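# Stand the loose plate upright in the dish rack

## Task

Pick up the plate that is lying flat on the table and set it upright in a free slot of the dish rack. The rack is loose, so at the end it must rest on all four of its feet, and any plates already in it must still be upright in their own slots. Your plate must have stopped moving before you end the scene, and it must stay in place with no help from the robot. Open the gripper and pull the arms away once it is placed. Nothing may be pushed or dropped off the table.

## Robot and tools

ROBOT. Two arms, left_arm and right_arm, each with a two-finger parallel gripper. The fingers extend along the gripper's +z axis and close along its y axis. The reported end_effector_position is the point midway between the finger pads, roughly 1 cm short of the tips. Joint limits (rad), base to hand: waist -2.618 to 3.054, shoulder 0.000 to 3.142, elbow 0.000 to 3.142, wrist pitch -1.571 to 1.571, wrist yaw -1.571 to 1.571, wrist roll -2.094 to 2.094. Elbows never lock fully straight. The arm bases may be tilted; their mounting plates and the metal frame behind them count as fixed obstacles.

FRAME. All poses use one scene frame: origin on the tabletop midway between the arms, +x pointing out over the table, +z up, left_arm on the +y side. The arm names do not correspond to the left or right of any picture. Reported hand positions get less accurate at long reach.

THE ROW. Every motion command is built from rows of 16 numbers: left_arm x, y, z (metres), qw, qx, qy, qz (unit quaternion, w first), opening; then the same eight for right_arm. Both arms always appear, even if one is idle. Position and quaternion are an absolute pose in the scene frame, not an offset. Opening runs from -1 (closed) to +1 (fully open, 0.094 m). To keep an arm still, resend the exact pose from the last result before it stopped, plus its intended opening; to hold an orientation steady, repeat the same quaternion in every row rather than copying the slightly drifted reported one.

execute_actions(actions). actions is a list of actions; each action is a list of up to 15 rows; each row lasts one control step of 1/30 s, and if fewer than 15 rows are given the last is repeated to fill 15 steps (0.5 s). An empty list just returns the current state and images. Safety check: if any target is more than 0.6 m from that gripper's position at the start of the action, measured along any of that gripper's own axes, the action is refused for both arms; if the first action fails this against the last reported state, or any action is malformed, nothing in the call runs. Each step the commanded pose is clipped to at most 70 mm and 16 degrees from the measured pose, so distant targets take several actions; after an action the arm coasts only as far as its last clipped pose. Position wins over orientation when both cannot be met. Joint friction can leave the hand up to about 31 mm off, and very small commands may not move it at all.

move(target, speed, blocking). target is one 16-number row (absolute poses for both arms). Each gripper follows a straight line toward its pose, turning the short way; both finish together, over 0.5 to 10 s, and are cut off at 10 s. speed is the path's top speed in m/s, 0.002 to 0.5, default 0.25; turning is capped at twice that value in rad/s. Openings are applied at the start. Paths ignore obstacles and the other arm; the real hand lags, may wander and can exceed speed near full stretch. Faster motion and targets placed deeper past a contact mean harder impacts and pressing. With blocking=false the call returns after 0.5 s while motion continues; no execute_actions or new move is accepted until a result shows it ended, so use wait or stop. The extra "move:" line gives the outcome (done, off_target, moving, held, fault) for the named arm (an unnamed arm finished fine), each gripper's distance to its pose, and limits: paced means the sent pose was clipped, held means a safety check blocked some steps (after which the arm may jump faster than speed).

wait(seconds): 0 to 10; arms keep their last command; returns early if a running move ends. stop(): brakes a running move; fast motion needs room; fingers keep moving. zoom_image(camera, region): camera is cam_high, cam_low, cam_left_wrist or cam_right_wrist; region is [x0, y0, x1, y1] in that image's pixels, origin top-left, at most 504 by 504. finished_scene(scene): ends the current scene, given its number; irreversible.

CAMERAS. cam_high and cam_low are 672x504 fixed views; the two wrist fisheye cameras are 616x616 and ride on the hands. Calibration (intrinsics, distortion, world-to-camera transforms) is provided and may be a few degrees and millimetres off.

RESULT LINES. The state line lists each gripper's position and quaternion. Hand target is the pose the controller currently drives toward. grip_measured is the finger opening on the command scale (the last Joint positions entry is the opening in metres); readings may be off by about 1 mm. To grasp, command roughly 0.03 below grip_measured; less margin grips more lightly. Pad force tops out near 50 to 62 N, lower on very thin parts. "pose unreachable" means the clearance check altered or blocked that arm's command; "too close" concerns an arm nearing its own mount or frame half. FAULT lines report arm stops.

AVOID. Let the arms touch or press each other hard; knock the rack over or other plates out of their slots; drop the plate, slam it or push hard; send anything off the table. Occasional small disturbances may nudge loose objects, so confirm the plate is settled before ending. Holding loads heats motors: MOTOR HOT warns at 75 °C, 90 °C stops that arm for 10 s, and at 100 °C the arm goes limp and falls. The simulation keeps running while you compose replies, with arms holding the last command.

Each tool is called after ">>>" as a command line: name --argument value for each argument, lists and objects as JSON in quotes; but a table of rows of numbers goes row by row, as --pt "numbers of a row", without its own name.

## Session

>>> execute_actions --actions '[]'

Scene clock: 0.00 s.
left_arm: end_effector_position=(+0.3503, +0.1125, +0.3181) grip_measured=+1.000 end_effector_quat_wxyz=(+0.268, +0.247, +0.853, -0.373) | right_arm: end_effector_position=(-0.1131, -0.0052, +0.2696) grip_measured=+1.000 end_effector_quat_wxyz=(-0.031, -0.496, +0.862, +0.098)
Joint positions: left_arm=[-0.007  1.248  1.206 -0.888  0.752  0.191  0.094] | right_arm=[ 1.832  1.814  1.718 -1.36  -0.028  0.916  0.094]
Joint velocities: left_arm=[-0.012  0.007  0.002  0.037 -0.022 -0.037  0.   ] | right_arm=[-0.002 -0.007 -0.002  0.007  0.007 -0.022  0.   ]
Motor temperatures (°C, as the motors report them): left_arm=[24 27 24 25 23 25] | right_arm=[24 25 28 27 23 25]
Hand target (left_arm): +0.350, +0.112, +0.318; +0.268, +0.247, +0.853, -0.373
Hand target (right_arm): -0.113, -0.005, +0.270; -0.031, -0.496, +0.862, +0.098
camera_calibration (this result's frames):
cam_left_wrist: T_world_to_cam=[[-0.708589, -0.523742, 0.47286, 0.15149], [-0.697068, 0.623596, -0.35387, 0.323007], [-0.109537, -0.580364, -0.806957, 0.474122], [0, 0, 0, 1]] pos_world=[0.384436, 0.153078, 0.425265]
cam_right_wrist: T_world_to_cam=[[0.914612, -0.31928, -0.248082, 0.172388], [-0.228215, -0.914124, 0.335104, -0.0916838], [-0.33377, -0.249874, -0.908934, 0.299745], [0, 0, 0, 1]] pos_world=[-0.0785463, 0.0461282, 0.345938]

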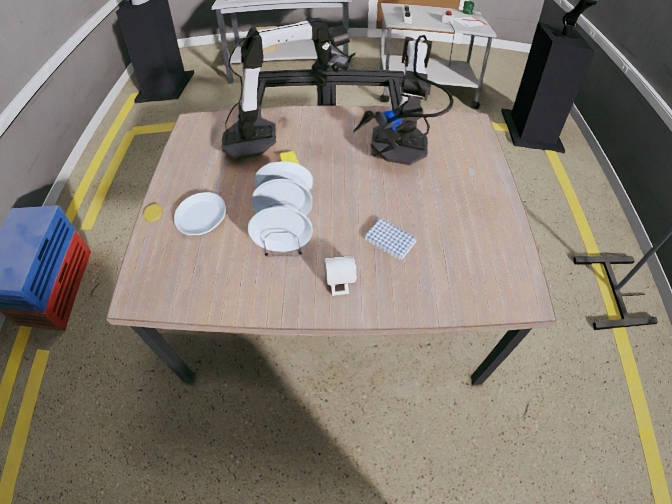

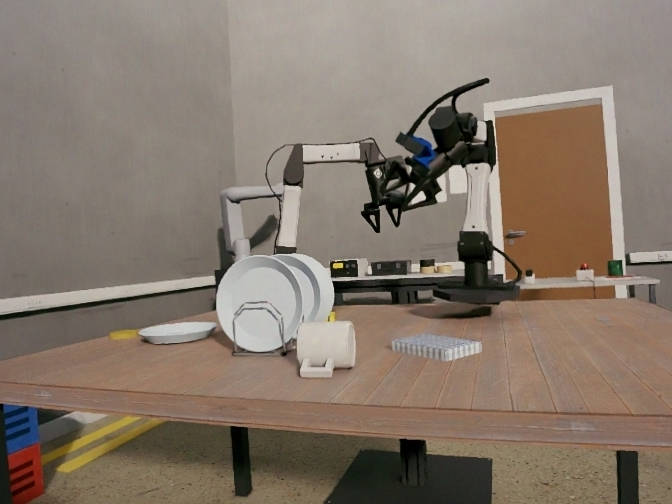

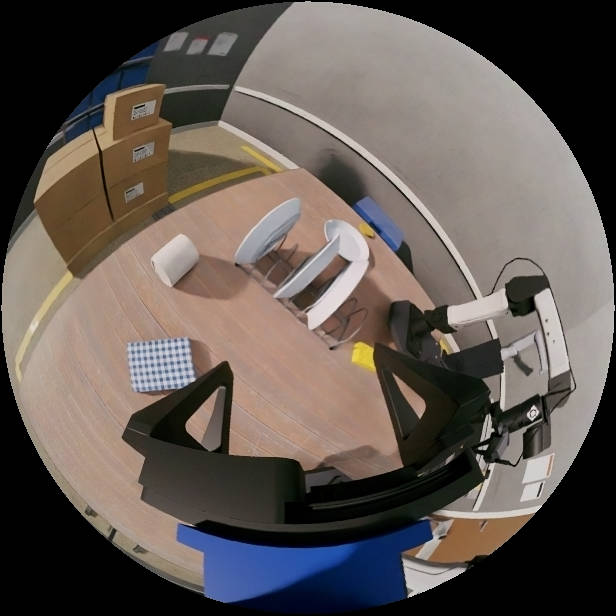

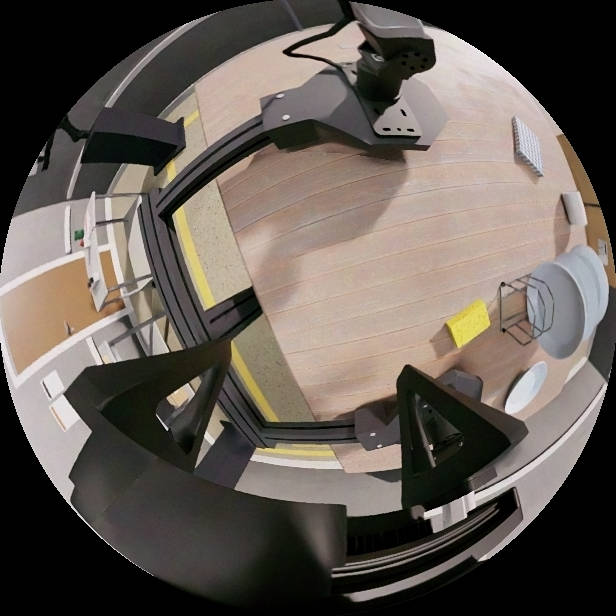

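>>> zoom_image --camera "cam_left_wrist" --region '[220, 180, 400, 380]'

>>> zoom_image --camera "cam_high" --region '[130, 120, 350, 300]'

>>> zoom_image --camera "cam_low" --region '[100, 240, 360, 390]'

>>> zoom_image --camera "cam_right_wrist" --region '[430, 230, 616, 430]'

Region (220, 180, 400, 380) of cam_left_wrist's 616x616 image, scaled by 2.520, with more detail than that image has; it fills the left 454 columns of this view, and the rest is white.

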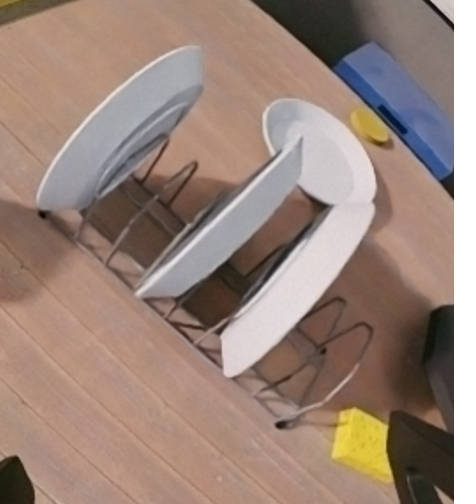

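Region (130, 120, 350, 300) of cam_high's 672x504 image, scaled by 2.291, with more detail than that image has; it fills the top 412 rows of this view, and the rest is white.

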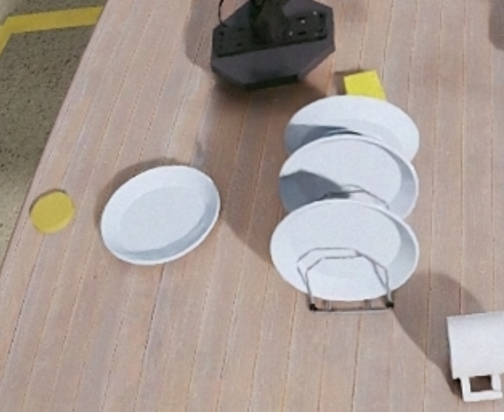

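Region (100, 240, 360, 390) of cam_low's 672x504 image, scaled by 1.938, with more detail than that image has; it fills the top 291 rows of this view, and the rest is white.

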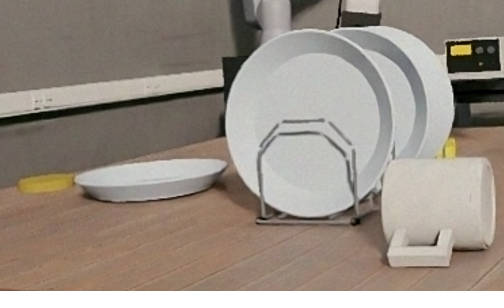

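Region (430, 230, 616, 430) of cam_right_wrist's 616x616 image, scaled by 2.520, with more detail than that image has; it fills the left 469 columns of this view, and the rest is white.

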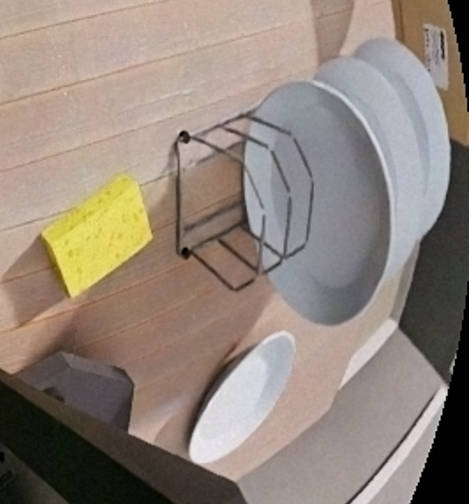

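>>> move --target '[0.3503,0.1125,0.3181,0.268,0.247,0.853,-0.373,1.0, 0.24,-0.2,0.31,0.03,0.17,0.98,0.1,-0.2]' --speed 0.3

>>> move --target '[0.3503,0.1125,0.3181,0.268,0.247,0.853,-0.373,1.0, 0.232,-0.486,0.085,0.236,0.598,0.713,0.281,-0.2]' --speed 0.3

Scene clock: 19.43 s.
left_arm: end_effector_position=(+0.3503, +0.1125, +0.3181) grip_measured=+1.000 end_effector_quat_wxyz=(+0.268, +0.247, +0.853, -0.373) | right_arm: end_effector_position=(+0.2445, -0.1982, +0.3092) grip_measured=-0.198 end_effector_quat_wxyz=(+0.030, +0.173, +0.979, +0.105)
Joint positions: left_arm=[-0.007  1.248  1.206 -0.888  0.752  0.191  0.094] | right_arm=[ 0.44   1.374  1.568 -1.532 -0.033  0.914  0.038]
Joint velocities: left_arm=[ 0.002 -0.007 -0.012 -0.007 -0.022  0.007  0.   ] | right_arm=[-0.007 -0.012 -0.007 -0.007 -0.007 -0.037 -0.   ]
Motor temperatures (°C, as the motors report them): left_arm=[24 28 27 27 23 25] | right_arm=[24 28 29 27 23 25]
Hand target (left_arm): +0.350, +0.113, +0.318; +0.268, +0.247, +0.853, -0.373
Hand target (right_arm): +0.245, -0.197, +0.312; +0.025, +0.171, +0.979, +0.108
Off the commanded pose (left_arm): 0.000 m, 0 deg.
Off the commanded pose (right_arm): 0.005 m, 1 deg.
move: done
camera_calibration (this result's frames):
cam_left_wrist: T_world_to_cam=[[-0.708589, -0.523742, 0.47286, 0.15149], [-0.697068, 0.623596, -0.35387, 0.323007], [-0.109537, -0.580364, -0.806957, 0.474122], [0, 0, 0, 1]] pos_world=[0.384436, 0.153078, 0.425265]
cam_right_wrist: T_world_to_cam=[[-0.155718, -0.950944, -0.267314, -0.0640238], [-0.935203, 0.0547972, 0.349847, 0.160614], [-0.318036, 0.304471, -0.897859, 0.509448], [0, 0, 0, 1]] pos_world=[0.30226, -0.224796, 0.384107]

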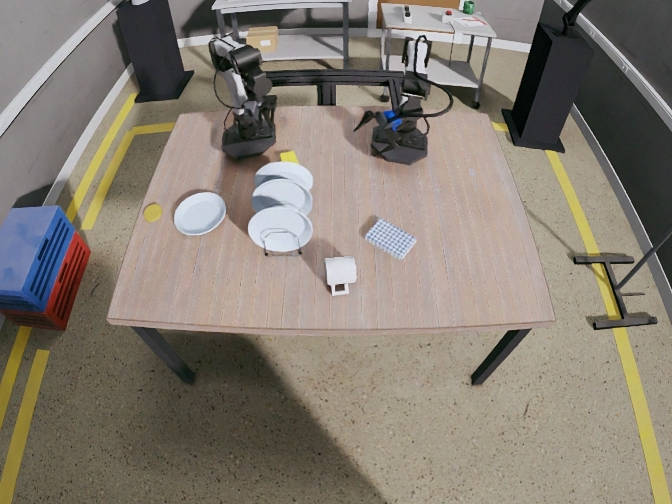

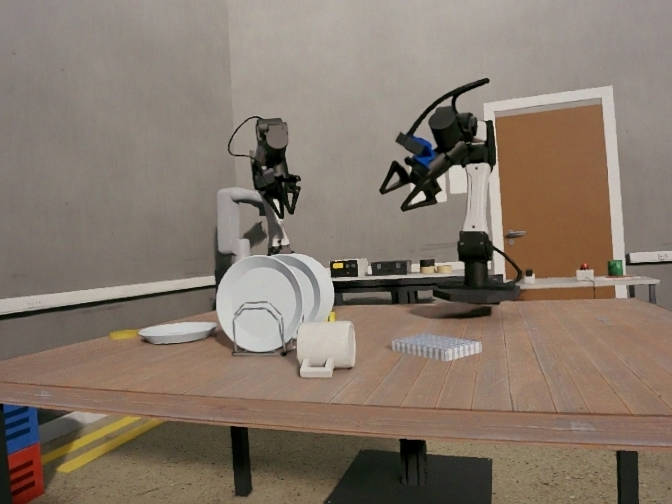

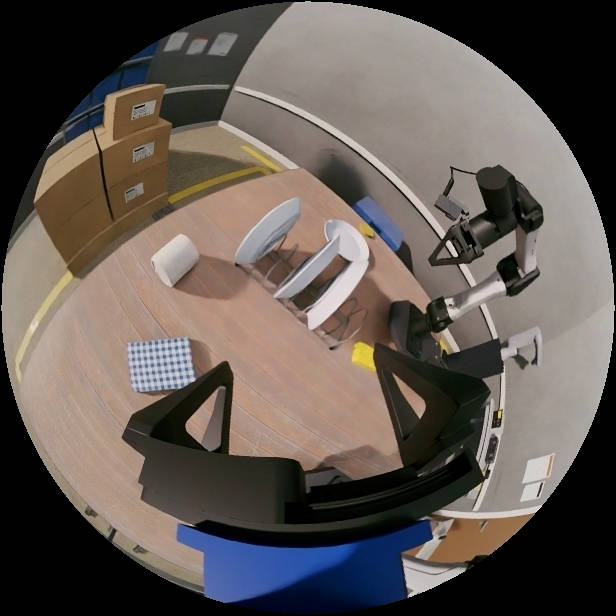

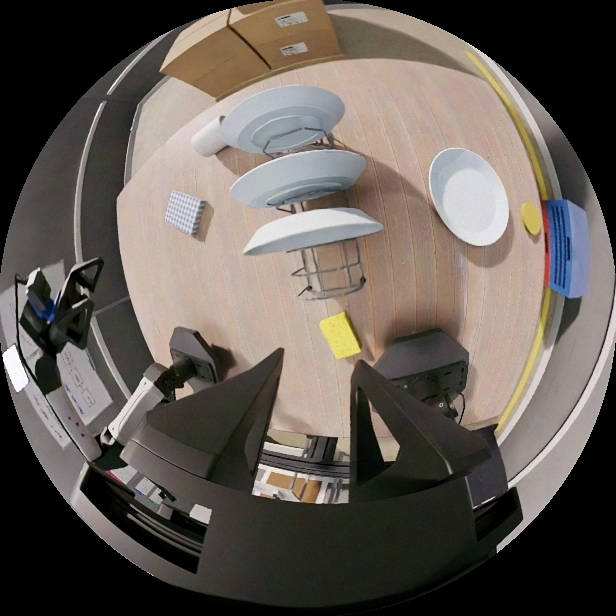

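Scene clock: 22.17 s.
left_arm: end_effector_position=(+0.3503, +0.1125, +0.3181) grip_measured=+1.000 end_effector_quat_wxyz=(+0.268, +0.247, +0.853, -0.373) | right_arm: end_effector_position=(+0.2338, -0.4938, +0.0941) grip_measured=-0.198 end_effector_quat_wxyz=(+0.251, +0.588, +0.716, +0.281)
Joint positions: left_arm=[-0.007  1.248  1.206 -0.888  0.752  0.191  0.094] | right_arm=[-1.231  1.376  0.484 -0.291 -0.776  0.411  0.038]
Joint velocities: left_arm=[ 0.007 -0.012  0.017 -0.037 -0.051  0.007  0.   ] | right_arm=[ 0.007  0.007 -0.012 -0.022 -0.095 -0.066 -0.001]
Motor temperatures (°C, as the motors report them): left_arm=[24 28 27 27 23 25] | right_arm=[24 28 29 27 23 25]
Hand target (left_arm): +0.350, +0.113, +0.318; +0.268, +0.247, +0.853, -0.373
Hand target (right_arm): +0.230, -0.487, +0.087; +0.240, +0.597, +0.709, +0.290
Off the commanded pose (left_arm): 0.000 m, 0 deg.
Off the commanded pose (right_arm): 0.012 m, 2 deg.
move: off_target (right_arm)
camera_calibration (this result's frames):
cam_left_wrist: T_world_to_cam=[[-0.708589, -0.523742, 0.47286, 0.15149], [-0.697068, 0.623596, -0.35387, 0.323007], [-0.109537, -0.580364, -0.806957, 0.474122], [0, 0, 0, 1]] pos_world=[0.384436, 0.153078, 0.425265]
cam_right_wrist: T_world_to_cam=[[-0.615286, -0.315015, -0.722626, 0.0599854], [-0.581206, 0.800574, 0.145877, 0.546805], [0.532563, 0.509751, -0.675671, 0.284493], [0, 0, 0, 1]] pos_world=[0.203204, -0.563882, 0.155804]

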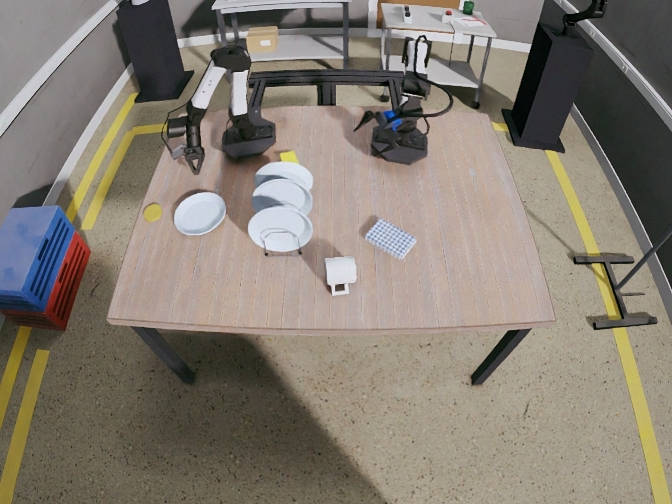

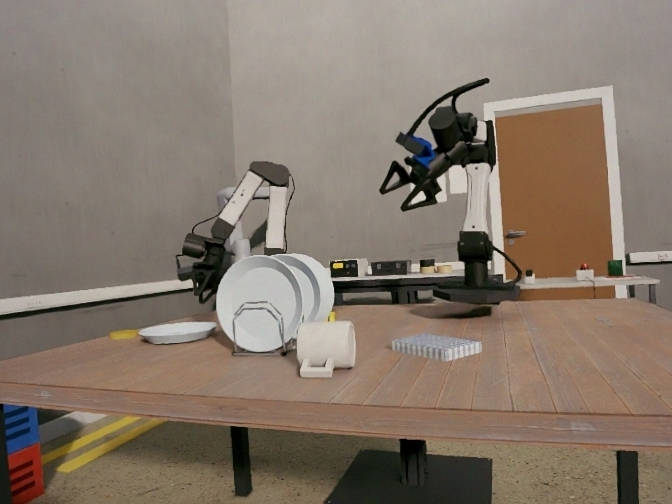

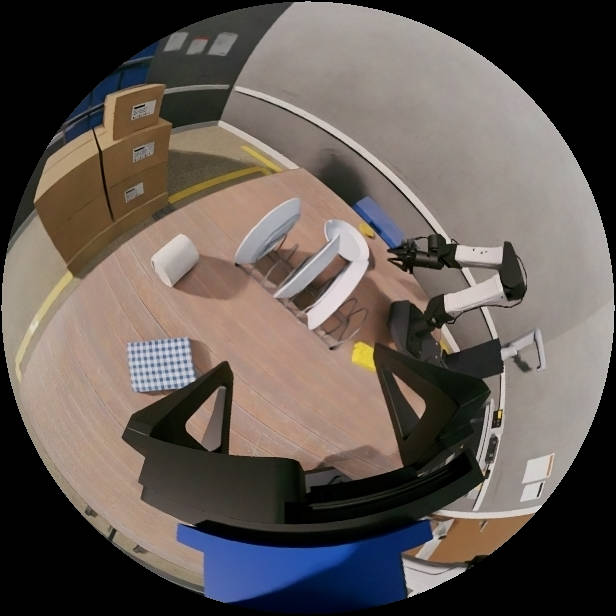

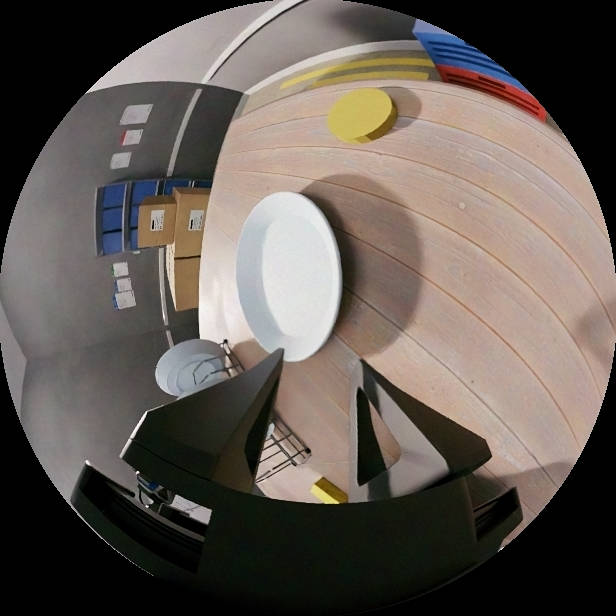

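>>> move --target '[0.3503,0.1125,0.3181,0.268,0.247,0.853,-0.373,1.0, 0.291,-0.475,0.022,0.236,0.598,0.713,0.281,-0.25]' --speed 0.07

>>> zoom_image --camera "cam_low" --region '[130, 270, 250, 360]'

Scene clock: 30.30 s.
left_arm: end_effector_position=(+0.3503, +0.1125, +0.3181) grip_measured=+1.000 end_effector_quat_wxyz=(+0.268, +0.247, +0.853, -0.373) | right_arm: end_effector_position=(+0.2945, -0.4807, +0.0295) grip_measured=-0.248 end_effector_quat_wxyz=(+0.246, +0.591, +0.715, +0.281)
Joint positions: left_arm=[-0.007  1.248  1.206 -0.888  0.752  0.191  0.094] | right_arm=[-0.947  1.739  0.435  0.327 -0.638  0.741  0.035]
Joint velocities: left_arm=[-0.002 -0.002 -0.007  0.051  0.066 -0.007  0.   ] | right_arm=[ 0.007 -0.012 -0.012 -0.007  0.007  0.022  0.001]
Motor temperatures (°C, as the motors report them): left_arm=[24 28 28 27 23 25] | right_arm=[24 28 29 28 24 25]
Hand target (left_arm): +0.350, +0.113, +0.318; +0.268, +0.247, +0.853, -0.373
Hand target (right_arm): +0.289, -0.474, +0.022; +0.234, +0.598, +0.714, +0.280
Off the commanded pose (left_arm): 0.000 m, 0 deg.
Off the commanded pose (right_arm): 0.010 m, 1 deg.
move: done
camera_calibration (this result's frames):
cam_left_wrist: T_world_to_cam=[[-0.708589, -0.523742, 0.47286, 0.15149], [-0.697068, 0.623596, -0.35387, 0.323007], [-0.109537, -0.580364, -0.806957, 0.474122], [0, 0, 0, 1]] pos_world=[0.384436, 0.153078, 0.425265]
cam_right_wrist: T_world_to_cam=[[-0.620931, -0.309706, -0.720088, 0.0589591], [-0.579305, 0.800162, 0.155388, 0.579915], [0.528063, 0.513636, -0.67626, 0.205016], [0, 0, 0, 1]] pos_world=[0.264296, -0.55107, 0.0909877]

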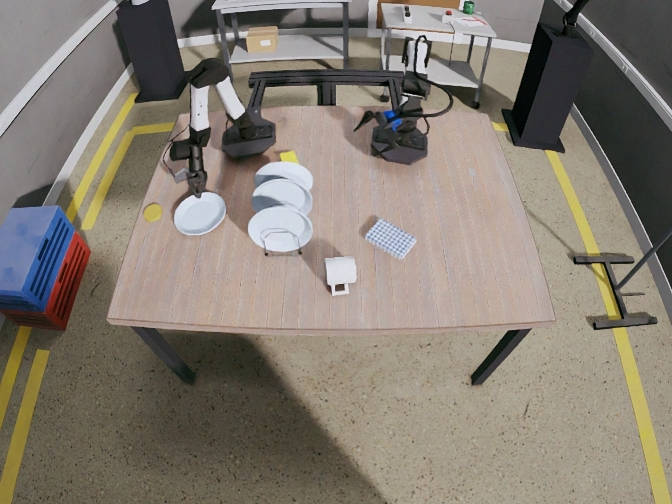

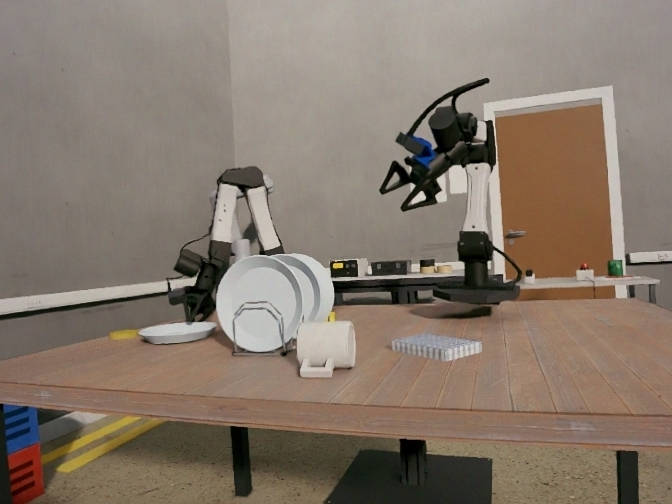

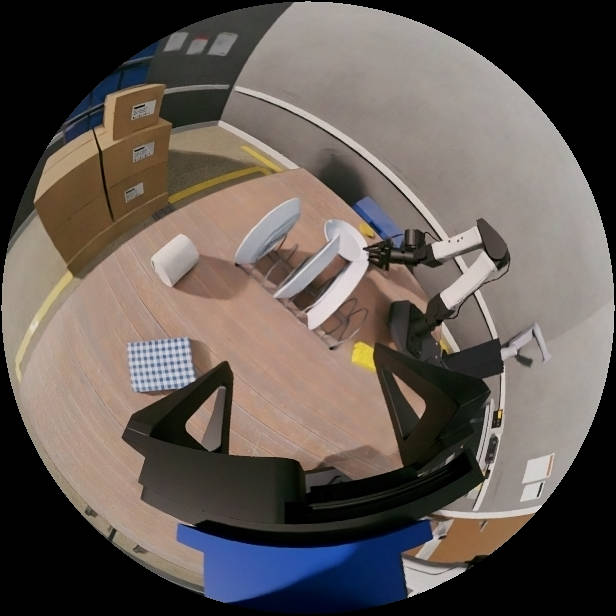

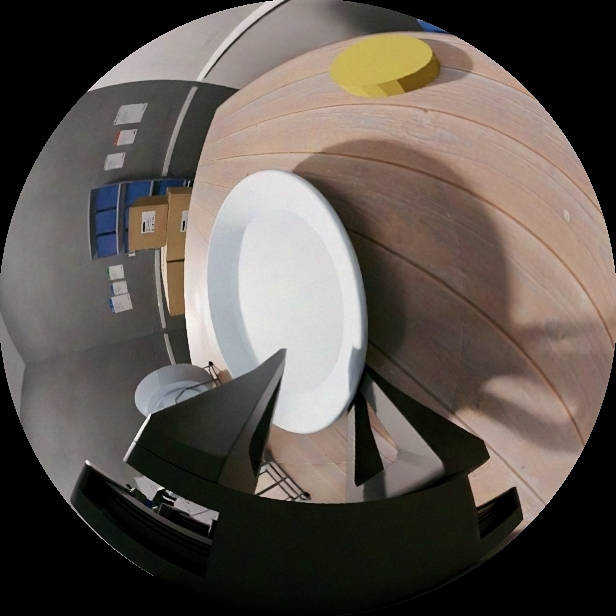

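Region (130, 270, 250, 360) of cam_low's 672x504 image, scaled by 4.200, with more detail than that image has; it fills the top 378 rows of this view, and the rest is white.

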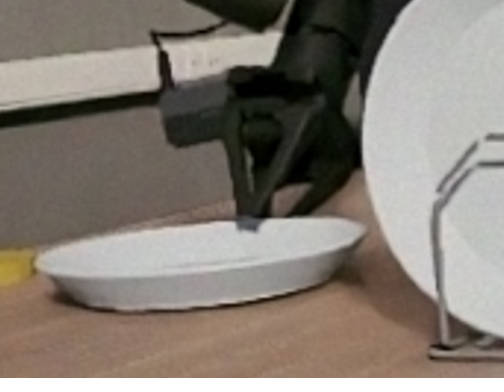

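>>> execute_actions --actions '[[[0.3503,0.1125,0.3181,0.268,0.247,0.853,-0.373,1.0, 0.291,-0.476,0.017,0.236,0.598,0.713,0.281,-0.3]],[[0.3503,0.1125,0.3181,0.268,0.247,0.853,-0.373,1.0, 0.291,-0.476,0.011,0.236,0.598,0.713,0.281,-0.45]],[[0.3503,0.1125,0.3181,0.268,0.247,0.853,-0.373,1.0, 0.290,-0.476,0.008,0.236,0.598,0.713,0.281,-0.6]]]'

Scene clock: 44.80 s.
left_arm: end_effector_position=(+0.3503, +0.1125, +0.3181) grip_measured=+1.000 end_effector_quat_wxyz=(+0.268, +0.247, +0.853, -0.373) | right_arm: end_effector_position=(+0.2959, -0.4830, +0.0151) grip_measured=-0.598 end_effector_quat_wxyz=(+0.248, +0.591, +0.714, +0.280)
Joint positions: left_arm=[-0.007  1.248  1.206 -0.888  0.752  0.191  0.094] | right_arm=[-0.947  1.826  0.435  0.42  -0.637  0.745  0.019]
Joint velocities: left_arm=[ 0.012  0.002 -0.017  0.066 -0.022 -0.037  0.   ] | right_arm=[-0.017  0.012  0.002 -0.037  0.007 -0.022  0.001]
Motor temperatures (°C, as the motors report them): left_arm=[24 29 29 28 24 25] | right_arm=[24 28 29 29 23 25]
Hand target (left_arm): +0.350, +0.113, +0.318; +0.268, +0.247, +0.853, -0.373
Hand target (right_arm): +0.290, -0.476, +0.008; +0.236, +0.598, +0.713, +0.281
Off the commanded pose (left_arm): 0.000 m, 0 deg.
Off the commanded pose (right_arm): 0.012 m, 2 deg.
camera_calibration (this result's frames):
cam_left_wrist: T_world_to_cam=[[-0.708589, -0.523742, 0.47286, 0.15149], [-0.697068, 0.623596, -0.35387, 0.323007], [-0.109537, -0.580364, -0.806957, 0.474122], [0, 0, 0, 1]] pos_world=[0.384436, 0.153078, 0.425265]
cam_right_wrist: T_world_to_cam=[[-0.62035, -0.308721, -0.721011, 0.048996], [-0.576587, 0.802698, 0.152392, 0.585302], [0.531707, 0.510263, -0.675958, 0.193065], [0, 0, 0, 1]] pos_world=[0.265218, -0.553209, 0.0766351]

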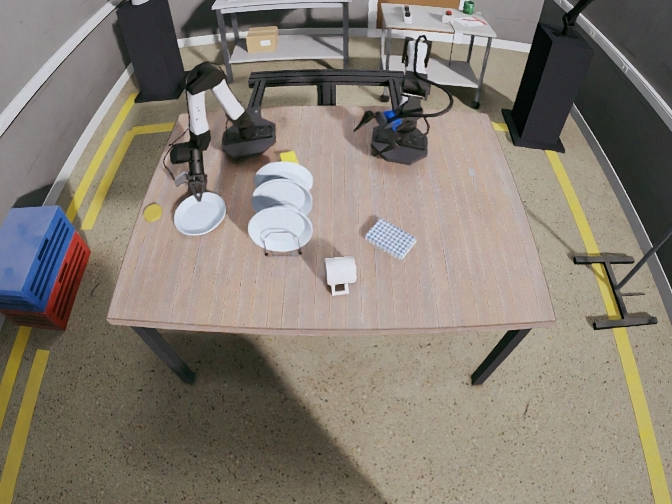

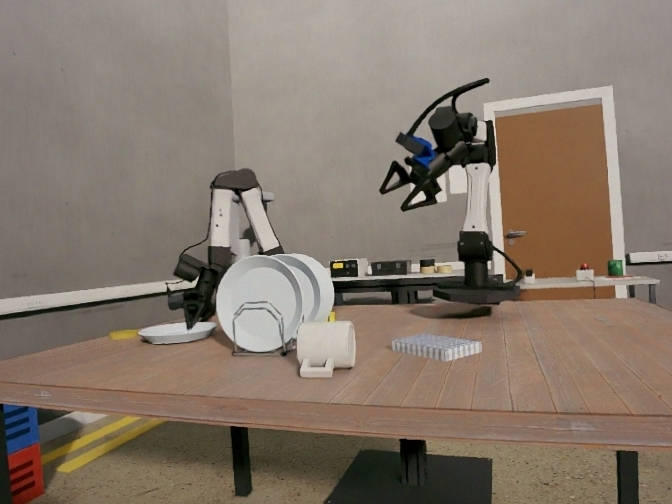

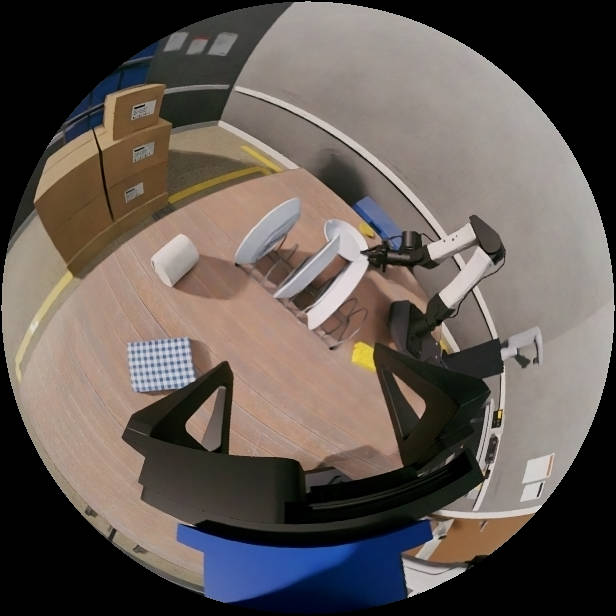

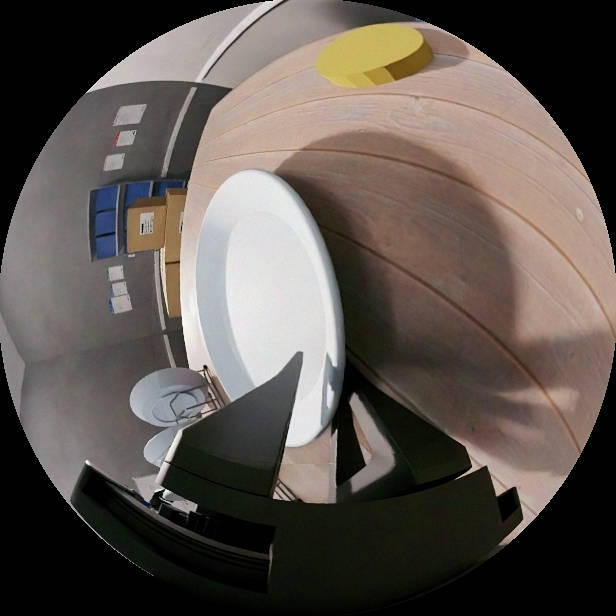

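Good depth. Close.

>>> execute_actions --actions '[[[0.3503,0.1125,0.3181,0.268,0.247,0.853,-0.373,1.0, 0.290,-0.478,0.009,0.24,0.596,0.713,0.281,-0.8]],[[0.3503,0.1125,0.3181,0.268,0.247,0.853,-0.373,1.0, 0.292,-0.480,0.012,0.245,0.593,0.714,0.281,-1]]]'

Scene clock: 46.87 s.
left_arm: end_effector_position=(+0.3503, +0.1125, +0.3181) grip_measured=+1.000 end_effector_quat_wxyz=(+0.268, +0.247, +0.853, -0.373) | right_arm: end_effector_position=(+0.2962, -0.4830, +0.0147) grip_measured=-0.920 end_effector_quat_wxyz=(+0.250, +0.589, +0.715, +0.281)
Joint positions: left_arm=[-0.007  1.248  1.206 -0.888  0.752  0.191  0.094] | right_arm=[-0.947  1.83   0.435  0.425 -0.639  0.742  0.004]
Joint velocities: left_arm=[-0.002  0.002  0.002 -0.066 -0.051 -0.037  0.   ] | right_arm=[-0.002 -0.002  0.002  0.007 -0.022 -0.037  0.   ]
Motor temperatures (°C, as the motors report them): left_arm=[24 29 30 28 24 25] | right_arm=[24 28 28 29 23 25]
Hand target (left_arm): +0.350, +0.113, +0.318; +0.268, +0.247, +0.853, -0.373
Hand target (right_arm): +0.292, -0.480, +0.012; +0.245, +0.593, +0.714, +0.281
Off the commanded pose (left_arm): 0.000 m, 0 deg.
Off the commanded pose (right_arm): 0.006 m, 1 deg.
camera_calibration (this result's frames):
cam_left_wrist: T_world_to_cam=[[-0.708589, -0.523742, 0.47286, 0.15149], [-0.697068, 0.623596, -0.35387, 0.323007], [-0.109537, -0.580364, -0.806957, 0.474122], [0, 0, 0, 1]] pos_world=[0.384436, 0.153078, 0.425265]
cam_right_wrist: T_world_to_cam=[[-0.617401, -0.31252, -0.721906, 0.0462266], [-0.579743, 0.801054, 0.149035, 0.585742], [0.531709, 0.510534, -0.675752, 0.192741], [0, 0, 0, 1]] pos_world=[0.265638, -0.553165, 0.0763204]

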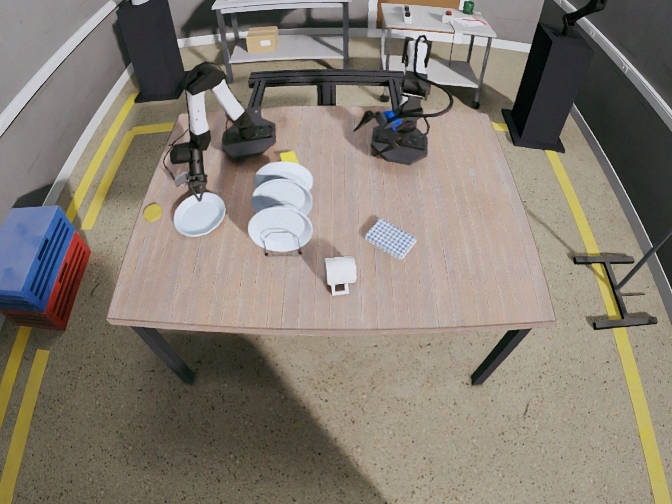

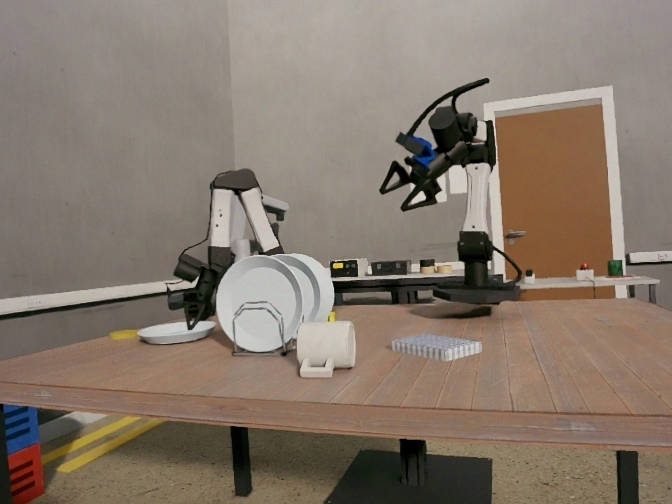

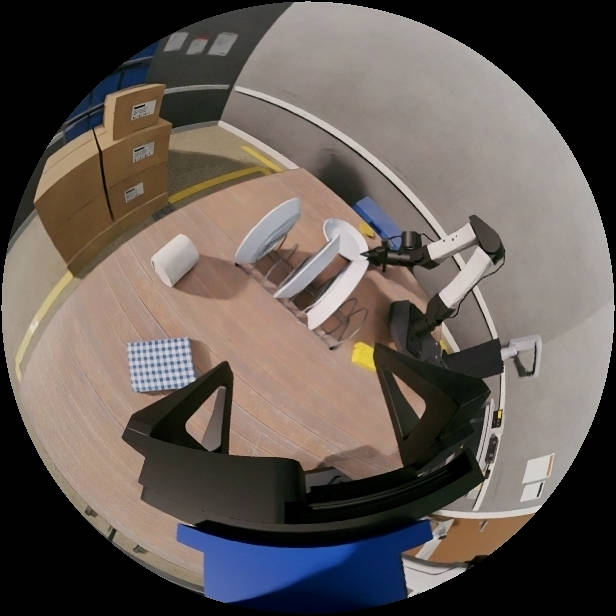

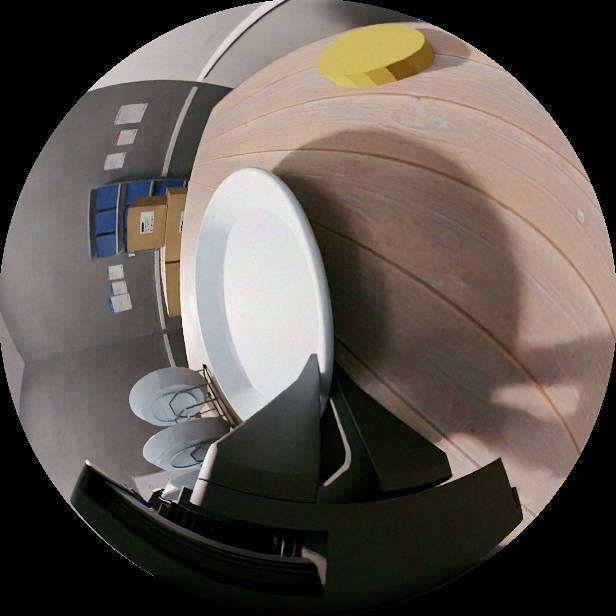

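>>> move --target '[0.3503,0.1125,0.3181,0.268,0.247,0.853,-0.373,1.0, 0.28,-0.47,0.29,0.0,0.0,0.985,-0.174,-1]' --speed 0.22

Scene clock: 56.23 s.
left_arm: end_effector_position=(+0.3503, +0.1125, +0.3181) grip_measured=+1.000 end_effector_quat_wxyz=(+0.268, +0.247, +0.853, -0.373) | right_arm: end_effector_position=(+0.2821, -0.4712, +0.2781) grip_measured=-0.919 end_effector_quat_wxyz=(-0.010, +0.007, +0.987, -0.163)
Joint positions: left_arm=[-0.007  1.248  1.206 -0.888  0.752  0.191  0.094] | right_arm=[-0.412  1.493  1.575 -1.489  0.339 -0.281  0.004]
Joint velocities: left_arm=[ 0.007 -0.022  0.002 -0.037  0.066  0.007  0.   ] | right_arm=[-0.012 -0.002 -0.002 -0.007 -0.095  0.037 -0.   ]
Motor temperatures (°C, as the motors report them): left_arm=[24 29 30 28 24 25] | right_arm=[24 29 29 29 24 25]
Hand target (left_arm): +0.350, +0.113, +0.318; +0.268, +0.247, +0.853, -0.373
Hand target (right_arm): +0.285, -0.473, +0.287; -0.004, +0.001, +0.985, -0.174
Off the commanded pose (left_arm): 0.000 m, 0 deg.
Off the commanded pose (right_arm): 0.012 m, 2 deg.
move: off_target (right_arm)
camera_calibration (this result's frames):
cam_left_wrist: T_world_to_cam=[[-0.708589, -0.523742, 0.47286, 0.15149], [-0.697068, 0.623596, -0.35387, 0.323007], [-0.109537, -0.580364, -0.806957, 0.474122], [0, 0, 0, 1]] pos_world=[0.384436, 0.153078, 0.425265]
cam_right_wrist: T_world_to_cam=[[0.164574, -0.952758, 0.255279, -0.562687], [-0.88043, -0.0252113, 0.473505, 0.134121], [-0.4447, -0.302682, -0.842986, 0.310994], [0, 0, 0, 1]] pos_world=[0.348987, -0.438591, 0.342299]

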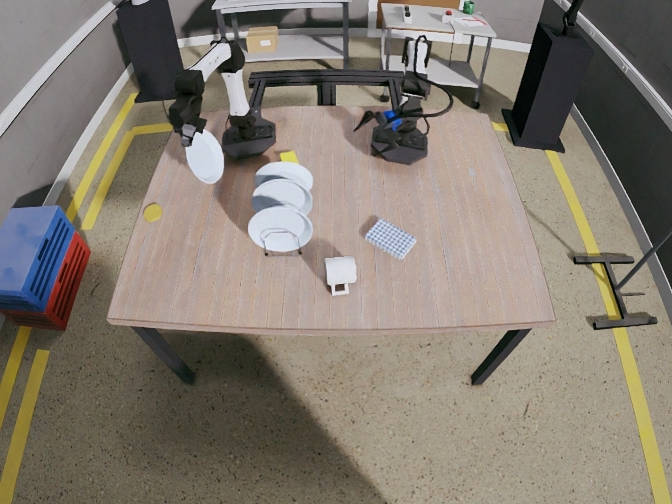

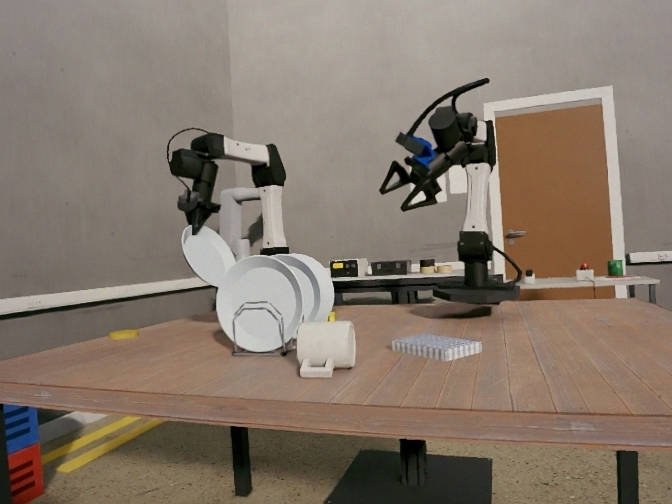

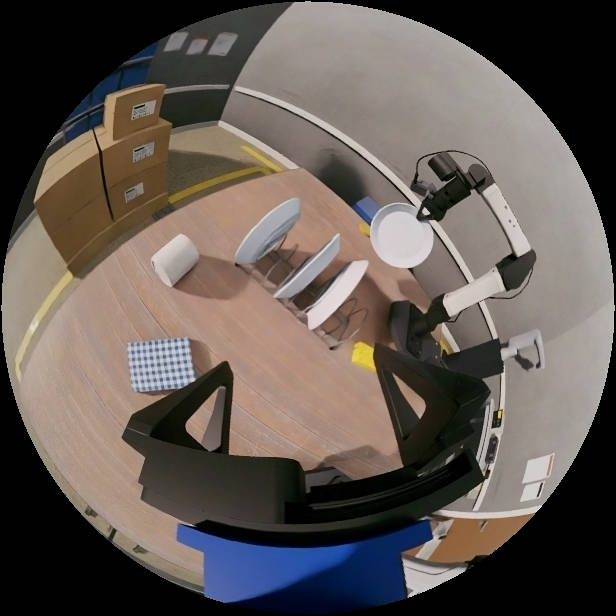

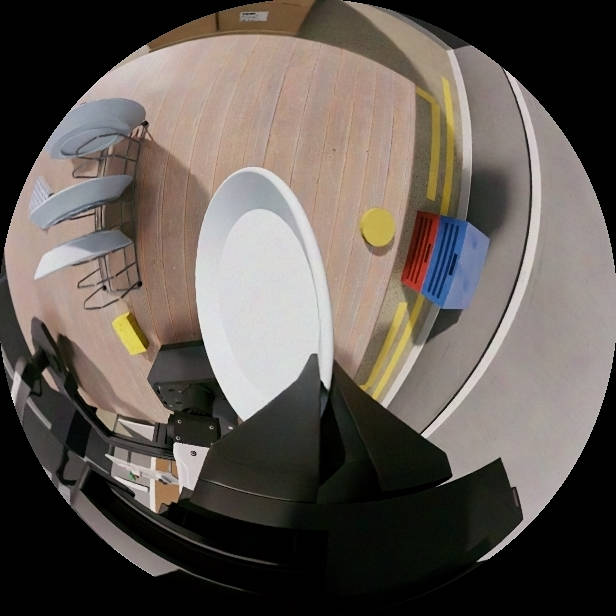

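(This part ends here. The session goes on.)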